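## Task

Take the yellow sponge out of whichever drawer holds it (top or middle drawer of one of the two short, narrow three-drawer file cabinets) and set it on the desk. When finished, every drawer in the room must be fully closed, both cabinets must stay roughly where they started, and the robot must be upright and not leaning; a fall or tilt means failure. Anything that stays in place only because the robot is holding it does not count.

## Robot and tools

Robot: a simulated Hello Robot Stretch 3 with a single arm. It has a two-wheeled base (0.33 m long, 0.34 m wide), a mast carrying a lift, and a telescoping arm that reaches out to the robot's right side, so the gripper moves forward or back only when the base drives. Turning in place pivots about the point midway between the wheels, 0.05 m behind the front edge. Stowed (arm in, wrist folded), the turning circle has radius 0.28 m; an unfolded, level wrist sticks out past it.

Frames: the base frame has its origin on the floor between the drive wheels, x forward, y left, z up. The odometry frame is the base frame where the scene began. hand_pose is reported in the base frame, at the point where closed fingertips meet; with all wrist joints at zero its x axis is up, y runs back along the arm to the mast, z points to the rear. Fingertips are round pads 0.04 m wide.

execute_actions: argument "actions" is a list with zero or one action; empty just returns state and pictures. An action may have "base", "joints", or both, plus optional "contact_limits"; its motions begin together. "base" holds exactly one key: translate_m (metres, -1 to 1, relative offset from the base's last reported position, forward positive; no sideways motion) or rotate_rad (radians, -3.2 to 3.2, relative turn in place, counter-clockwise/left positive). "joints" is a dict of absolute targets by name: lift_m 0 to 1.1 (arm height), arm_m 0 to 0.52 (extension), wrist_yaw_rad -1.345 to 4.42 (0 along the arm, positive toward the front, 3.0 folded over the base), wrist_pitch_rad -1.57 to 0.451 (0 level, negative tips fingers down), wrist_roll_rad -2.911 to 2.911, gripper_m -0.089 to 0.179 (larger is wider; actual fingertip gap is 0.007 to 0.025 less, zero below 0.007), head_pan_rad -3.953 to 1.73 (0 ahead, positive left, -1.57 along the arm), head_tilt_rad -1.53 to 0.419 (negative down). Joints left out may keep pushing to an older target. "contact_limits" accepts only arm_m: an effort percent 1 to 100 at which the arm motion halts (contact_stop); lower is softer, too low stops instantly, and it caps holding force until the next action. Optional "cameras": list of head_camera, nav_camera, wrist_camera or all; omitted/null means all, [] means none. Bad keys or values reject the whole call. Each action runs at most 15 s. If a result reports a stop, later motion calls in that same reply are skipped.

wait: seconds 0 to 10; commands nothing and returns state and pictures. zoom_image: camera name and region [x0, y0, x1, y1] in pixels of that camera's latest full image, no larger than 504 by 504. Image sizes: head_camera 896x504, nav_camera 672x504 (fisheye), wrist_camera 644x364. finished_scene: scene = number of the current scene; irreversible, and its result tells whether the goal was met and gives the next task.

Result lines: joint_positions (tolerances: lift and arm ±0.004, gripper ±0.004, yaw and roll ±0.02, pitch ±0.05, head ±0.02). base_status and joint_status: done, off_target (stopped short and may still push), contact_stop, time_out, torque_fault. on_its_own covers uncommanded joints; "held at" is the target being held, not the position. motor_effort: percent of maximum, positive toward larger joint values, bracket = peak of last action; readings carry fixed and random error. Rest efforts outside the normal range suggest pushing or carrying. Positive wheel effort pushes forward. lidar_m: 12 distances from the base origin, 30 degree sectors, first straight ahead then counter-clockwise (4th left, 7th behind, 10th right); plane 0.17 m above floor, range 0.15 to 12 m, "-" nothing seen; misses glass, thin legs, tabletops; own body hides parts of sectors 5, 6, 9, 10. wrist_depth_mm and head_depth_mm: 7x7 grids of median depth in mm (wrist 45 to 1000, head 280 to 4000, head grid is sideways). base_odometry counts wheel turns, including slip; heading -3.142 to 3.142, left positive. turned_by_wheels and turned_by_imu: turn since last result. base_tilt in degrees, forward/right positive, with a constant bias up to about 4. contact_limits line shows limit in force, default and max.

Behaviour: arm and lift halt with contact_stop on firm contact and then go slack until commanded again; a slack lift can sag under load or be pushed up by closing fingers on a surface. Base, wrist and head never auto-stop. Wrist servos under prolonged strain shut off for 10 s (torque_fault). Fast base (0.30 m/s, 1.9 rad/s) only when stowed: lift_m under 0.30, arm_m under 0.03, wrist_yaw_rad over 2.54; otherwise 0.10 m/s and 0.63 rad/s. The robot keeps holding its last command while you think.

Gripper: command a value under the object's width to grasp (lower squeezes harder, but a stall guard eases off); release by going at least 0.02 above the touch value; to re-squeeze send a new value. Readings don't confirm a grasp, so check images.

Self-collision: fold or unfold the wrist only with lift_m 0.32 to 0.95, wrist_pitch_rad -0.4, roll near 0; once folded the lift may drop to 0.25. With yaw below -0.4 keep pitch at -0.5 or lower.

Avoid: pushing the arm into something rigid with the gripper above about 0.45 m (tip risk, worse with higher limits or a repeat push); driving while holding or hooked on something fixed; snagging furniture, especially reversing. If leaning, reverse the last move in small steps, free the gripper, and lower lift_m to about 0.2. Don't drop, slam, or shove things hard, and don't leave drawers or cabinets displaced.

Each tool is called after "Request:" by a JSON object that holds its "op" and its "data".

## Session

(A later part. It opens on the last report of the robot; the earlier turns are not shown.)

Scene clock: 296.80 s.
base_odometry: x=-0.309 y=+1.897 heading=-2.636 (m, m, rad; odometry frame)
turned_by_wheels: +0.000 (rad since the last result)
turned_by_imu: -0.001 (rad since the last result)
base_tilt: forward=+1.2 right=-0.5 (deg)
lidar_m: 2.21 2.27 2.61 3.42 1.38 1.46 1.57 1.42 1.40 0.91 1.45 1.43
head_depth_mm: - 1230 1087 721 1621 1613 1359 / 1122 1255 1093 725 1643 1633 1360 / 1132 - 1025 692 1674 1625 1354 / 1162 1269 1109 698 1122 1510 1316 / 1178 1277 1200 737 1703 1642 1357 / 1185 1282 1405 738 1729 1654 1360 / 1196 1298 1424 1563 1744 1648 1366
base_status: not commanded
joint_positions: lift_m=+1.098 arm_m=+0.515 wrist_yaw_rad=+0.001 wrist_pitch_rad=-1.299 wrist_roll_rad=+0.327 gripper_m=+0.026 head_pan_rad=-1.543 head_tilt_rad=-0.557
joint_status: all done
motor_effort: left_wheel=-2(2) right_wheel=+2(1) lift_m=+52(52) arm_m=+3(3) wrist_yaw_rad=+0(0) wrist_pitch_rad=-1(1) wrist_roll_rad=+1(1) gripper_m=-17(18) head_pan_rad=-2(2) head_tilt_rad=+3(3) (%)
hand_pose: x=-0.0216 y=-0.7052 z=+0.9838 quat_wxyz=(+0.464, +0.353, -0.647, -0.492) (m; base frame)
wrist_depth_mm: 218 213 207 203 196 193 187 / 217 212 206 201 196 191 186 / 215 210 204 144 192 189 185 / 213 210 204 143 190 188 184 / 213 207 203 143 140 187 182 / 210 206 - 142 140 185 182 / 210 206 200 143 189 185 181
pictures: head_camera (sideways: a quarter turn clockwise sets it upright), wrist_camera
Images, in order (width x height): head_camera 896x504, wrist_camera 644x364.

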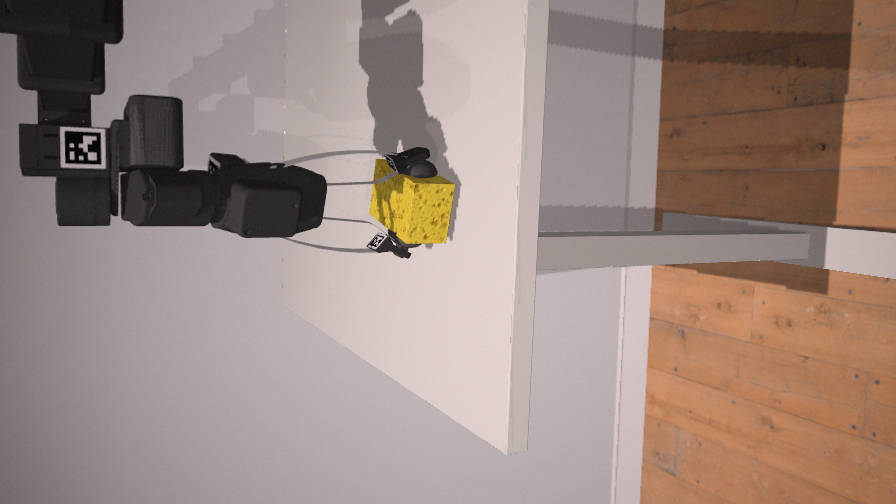

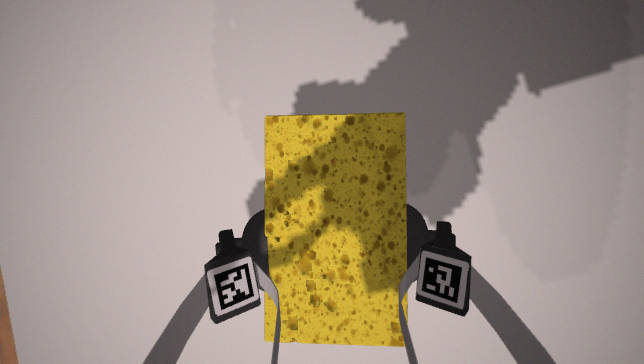

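Request:
{"op": "execute_actions", "data": {"actions": [{"joints": {"lift_m": 1.093}}], "cameras": []}}

Request:
{"op": "execute_actions", "data": {"actions": [{"joints": {"gripper_m": 0.13}}], "cameras": ["head_camera", "wrist_camera"]}}

Scene clock: 298.90 s.
base_odometry: x=-0.309 y=+1.897 heading=-2.636 (m, m, rad; odometry frame)
turned_by_wheels: +0.000 (rad since the last result)
turned_by_imu: +0.000 (rad since the last result)
base_tilt: forward=+1.2 right=-0.6 (deg)
lidar_m: 2.21 2.27 2.62 3.42 1.38 1.46 1.57 1.43 1.40 0.91 1.45 1.43
head_depth_mm: - 1229 1083 720 1623 1623 1355 / 1124 1258 1092 725 1643 1639 1347 / 1129 - 1024 692 1658 1623 1355 / 1165 1263 1107 699 1118 1508 1331 / 1185 1279 1201 736 1709 1650 1360 / 1189 1287 1407 737 1724 1646 1365 / 1191 1291 1411 1564 1755 1656 1366
base_status: not commanded
joint_positions: lift_m=+1.093 arm_m=+0.515 wrist_yaw_rad=+0.001 wrist_pitch_rad=-1.299 wrist_roll_rad=+0.327 gripper_m=+0.026 head_pan_rad=-1.543 head_tilt_rad=-0.557
joint_status: all done
motor_effort: left_wheel=-2(2) right_wheel=+2(2) lift_m=+36(43) arm_m=+4(3) wrist_yaw_rad=+0(0) wrist_pitch_rad=-1(1) wrist_roll_rad=+1(1) gripper_m=-17(18) head_pan_rad=-1(2) head_tilt_rad=+2(2) (%)
hand_pose: x=-0.0216 y=-0.7051 z=+0.9786 quat_wxyz=(+0.464, +0.353, -0.647, -0.492) (m; base frame)
wrist_depth_mm: 211 207 202 196 191 187 182 / 210 206 200 196 190 184 181 / 210 204 199 144 188 184 180 / 208 204 198 143 187 184 179 / 207 203 197 143 141 182 178 / 206 200 - 142 140 181 177 / 205 200 194 143 184 182 177
pictures: none
No camera images: the call's "cameras" was empty. Leave "cameras" out to get every camera's image.

Scene clock: 300.43 s.
base_odometry: x=-0.309 y=+1.897 heading=-2.636 (m, m, rad; odometry frame)
turned_by_wheels: +0.000 (rad since the last result)
turned_by_imu: +0.000 (rad since the last result)
base_tilt: forward=+1.2 right=-0.7 (deg)
lidar_m: 2.21 2.27 2.61 3.42 1.38 1.46 1.57 1.42 1.40 0.91 1.45 1.43
head_depth_mm: - 1230 1083 722 1620 1619 1354 / 1128 1254 1099 707 1652 1629 1345 / 1134 - 1022 694 1648 1636 1354 / 1163 1267 1103 698 1112 1512 1323 / 1180 1278 1201 737 1698 1638 1360 / 1190 1284 1413 737 1721 1646 1364 / 1196 1298 1420 1559 1753 1650 1363
base_status: not commanded
joint_positions: lift_m=+1.093 arm_m=+0.515 wrist_yaw_rad=+0.001 wrist_pitch_rad=-1.299 wrist_roll_rad=+0.327 gripper_m=+0.130 head_pan_rad=-1.543 head_tilt_rad=-0.557
joint_status: all done
motor_effort: left_wheel=-2(2) right_wheel=+2(2) lift_m=+36(36) arm_m=+3(3) wrist_yaw_rad=-1(0) wrist_pitch_rad=-1(1) wrist_roll_rad=+1(1) gripper_m=+0(83) head_pan_rad=-2(2) head_tilt_rad=+2(2) (%)
hand_pose: x=-0.0216 y=-0.7051 z=+0.9786 quat_wxyz=(+0.464, +0.353, -0.647, -0.492) (m; base frame)
wrist_depth_mm: 213 206 202 196 191 186 182 / 210 205 201 196 190 185 181 / 208 205 199 149 187 183 180 / 209 203 197 148 187 184 179 / 206 202 196 147 185 182 179 / 206 202 196 146 184 - 176 / 205 199 194 147 184 180 176
pictures: head_camera (sideways: a quarter turn clockwise sets it upright), wrist_camera
Images, in order (width x height): head_camera 896x504, wrist_camera 644x364.

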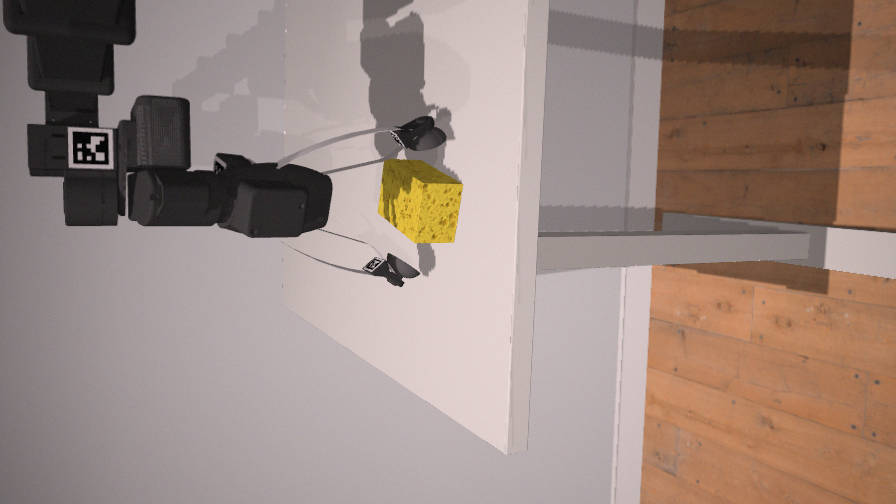

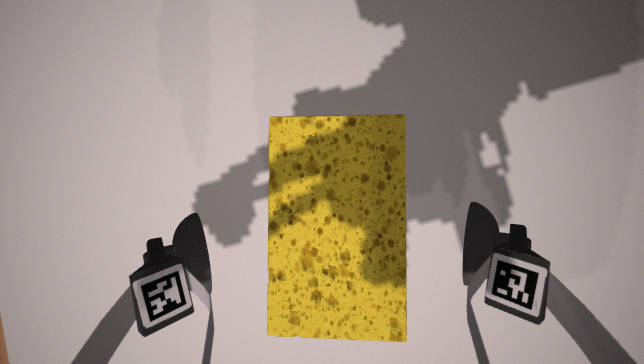

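Request:
{"op": "execute_actions", "data": {"actions": [{"joints": {"gripper_m": 0.175, "head_pan_rad": -3.5, "head_tilt_rad": -0.5}}], "cameras": ["head_camera", "nav_camera", "wrist_camera"]}}

Scene clock: 306.57 s.
base_odometry: x=-0.309 y=+1.897 heading=-2.636 (m, m, rad; odometry frame)
turned_by_wheels: +0.000 (rad since the last result)
turned_by_imu: -0.001 (rad since the last result)
base_tilt: forward=+1.2 right=-0.6 (deg)
lidar_m: 2.21 2.26 2.61 3.41 1.38 1.46 1.57 1.42 1.40 0.91 1.45 1.43
head_depth_mm: - - - 1774 1818 1715 1398 / - - - 1949 2021 1710 1404 / - - - 1896 1998 1712 1415 / - - - - 1931 1723 1408 / - - - - 1870 1732 1411 / - - - - 1806 1741 1406 / - - - - 1768 1731 1414
base_status: not commanded
joint_positions: lift_m=+1.093 arm_m=+0.515 wrist_yaw_rad=+0.001 wrist_pitch_rad=-1.299 wrist_roll_rad=+0.327 gripper_m=+0.175 head_pan_rad=-3.493 head_tilt_rad=-0.508
joint_status: all done
motor_effort: left_wheel=-3(3) right_wheel=+2(2) lift_m=+37(37) arm_m=+3(3) wrist_yaw_rad=-1(0) wrist_pitch_rad=-1(1) wrist_roll_rad=+1(1) gripper_m=+0(87) head_pan_rad=-2(30) head_tilt_rad=+3(8) (%)
hand_pose: x=-0.0216 y=-0.7051 z=+0.9786 quat_wxyz=(+0.464, +0.353, -0.647, -0.492) (m; base frame)
wrist_depth_mm: 213 207 202 196 191 187 182 / 211 206 201 195 189 186 181 / 209 205 198 149 187 185 180 / 208 203 198 148 185 184 179 / 207 202 197 147 184 183 178 / 206 199 195 146 184 183 - / 207 200 194 148 184 181 177
pictures: head_camera (sideways: a quarter turn clockwise sets it upright), nav_camera (sideways: a quarter turn counterclockwise sets it upright), wrist_camera
Images, in order (width x height): head_camera 896x504, nav_camera 672x504, wrist_camera 644x364.

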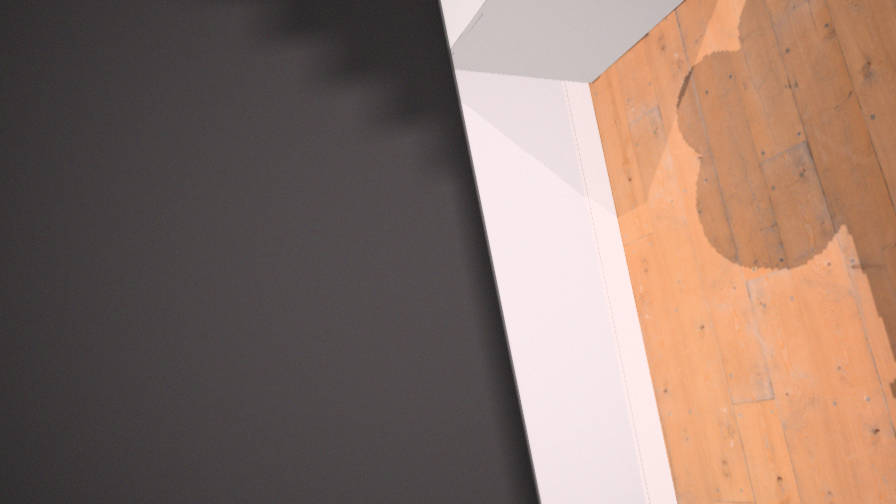

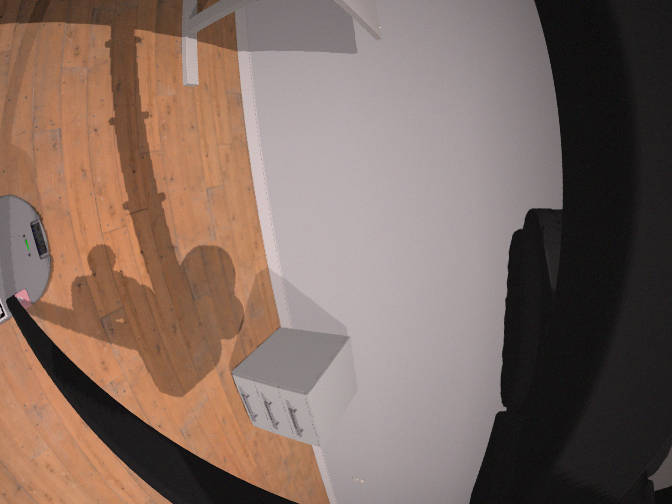

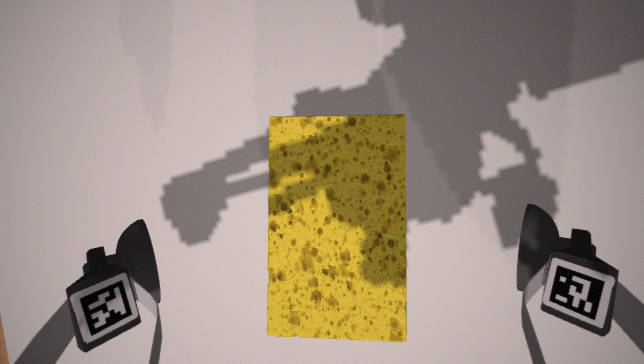

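Request:
{"op": "zoom_image", "data": {"camera": "nav_camera", "region": [215, 315, 375, 460]}}

Region (215, 315, 375, 460) of nav_camera's 672x504 image, scaled by 3.150, with more detail than that image has; it fills the top 457 rows of this view, and the rest is white.

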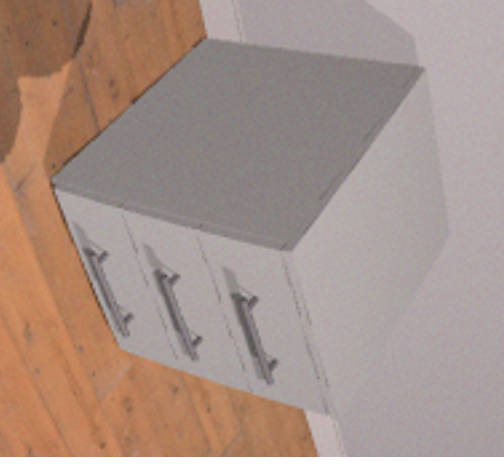

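Request:
{"op": "execute_actions", "data": {"actions": [{"joints": {"wrist_pitch_rad": -0.55, "head_pan_rad": 1.0, "head_tilt_rad": -0.35}}], "cameras": ["head_camera", "nav_camera", "wrist_camera"]}}

Scene clock: 311.63 s.
base_odometry: x=-0.309 y=+1.897 heading=-2.636 (m, m, rad; odometry frame)
turned_by_wheels: +0.000 (rad since the last result)
turned_by_imu: -0.001 (rad since the last result)
base_tilt: forward=+1.2 right=-0.7 (deg)
lidar_m: 2.20 2.27 2.62 3.41 1.39 1.46 1.57 1.42 1.40 0.91 1.45 1.43
head_depth_mm: 2662 2786 2352 2324 2398 2020 1585 / 3002 3170 2685 2651 2643 2030 1583 / 3405 3582 3751 3864 2772 2033 1600 / 3520 3682 3836 - 2816 2055 1593 / 3340 3411 3638 3790 2838 2053 1608 / 3196 3260 3439 3583 2840 2071 1614 / 3018 3134 3296 3444 2919 2077 1609
base_status: not commanded
joint_positions: lift_m=+1.093 arm_m=+0.515 wrist_yaw_rad=+0.001 wrist_pitch_rad=-0.569 wrist_roll_rad=+0.327 gripper_m=+0.175 head_pan_rad=+0.993 head_tilt_rad=-0.359
joint_status: all done
motor_effort: left_wheel=-2(2) right_wheel=+2(2) lift_m=+37(36) arm_m=+3(2) wrist_yaw_rad=-1(0) wrist_pitch_rad=+9(9) wrist_roll_rad=+1(1) gripper_m=+0(0) head_pan_rad=+3(30) head_tilt_rad=+3(16) (%)
hand_pose: x=-0.0213 y=-0.8626 z=+1.0736 quat_wxyz=(+0.559, +0.164, -0.780, -0.228) (m; base frame)
wrist_depth_mm: 527 540 555 574 548 462 401 / 588 610 602 521 447 390 346 / 658 687 504 428 376 336 305 / 760 770 411 368 326 296 272 / 858 869 352 319 289 268 246 / - 334 308 283 258 240 - / - - 273 255 234 219 202
pictures: head_camera (sideways: a quarter turn clockwise sets it upright), nav_camera (sideways: a quarter turn counterclockwise sets it upright), wrist_camera
Images, in order (width x height): head_camera 896x504, nav_camera 672x504, wrist_camera 644x364.

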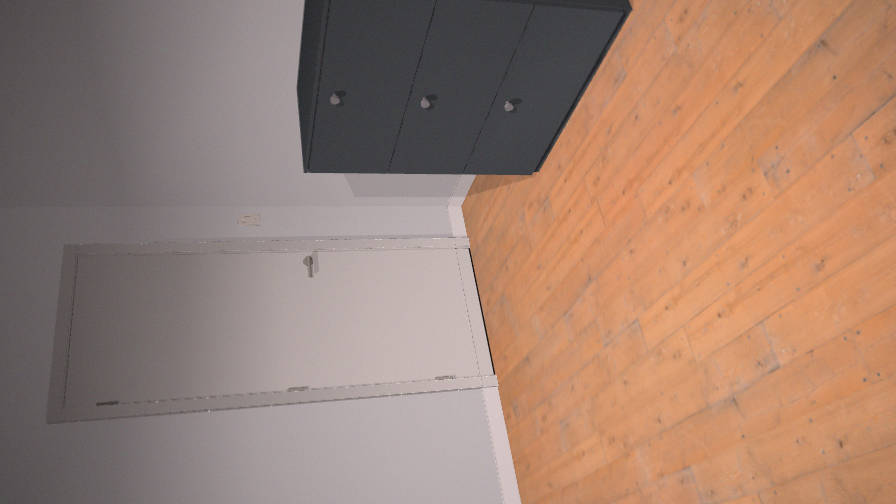

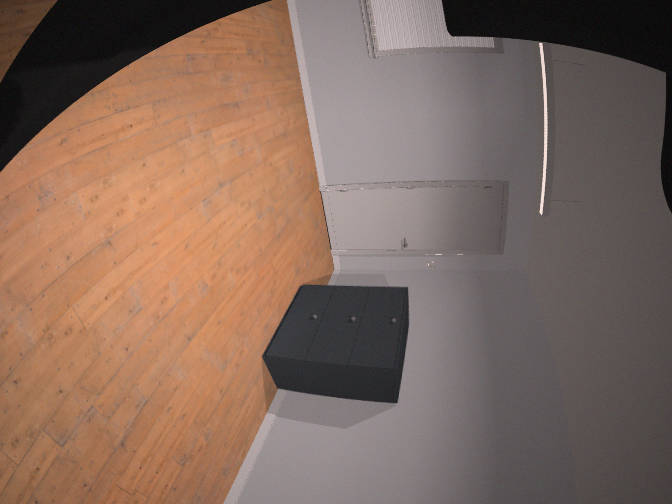

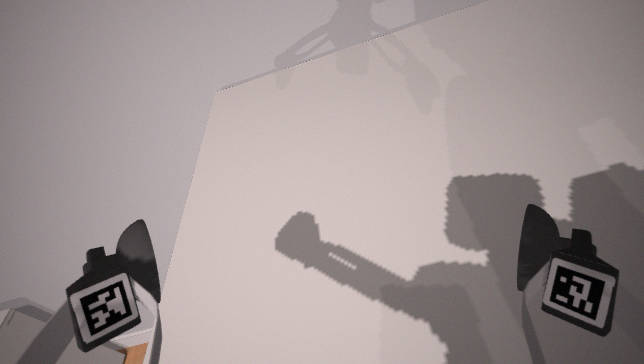

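The sponge is on the desk, the gripper is clear of it, and the dresser and both file cabinets look shut flush.

Request:
{"op": "finished_scene", "data": {"scene": 2}}

The scene is finished: the task was done.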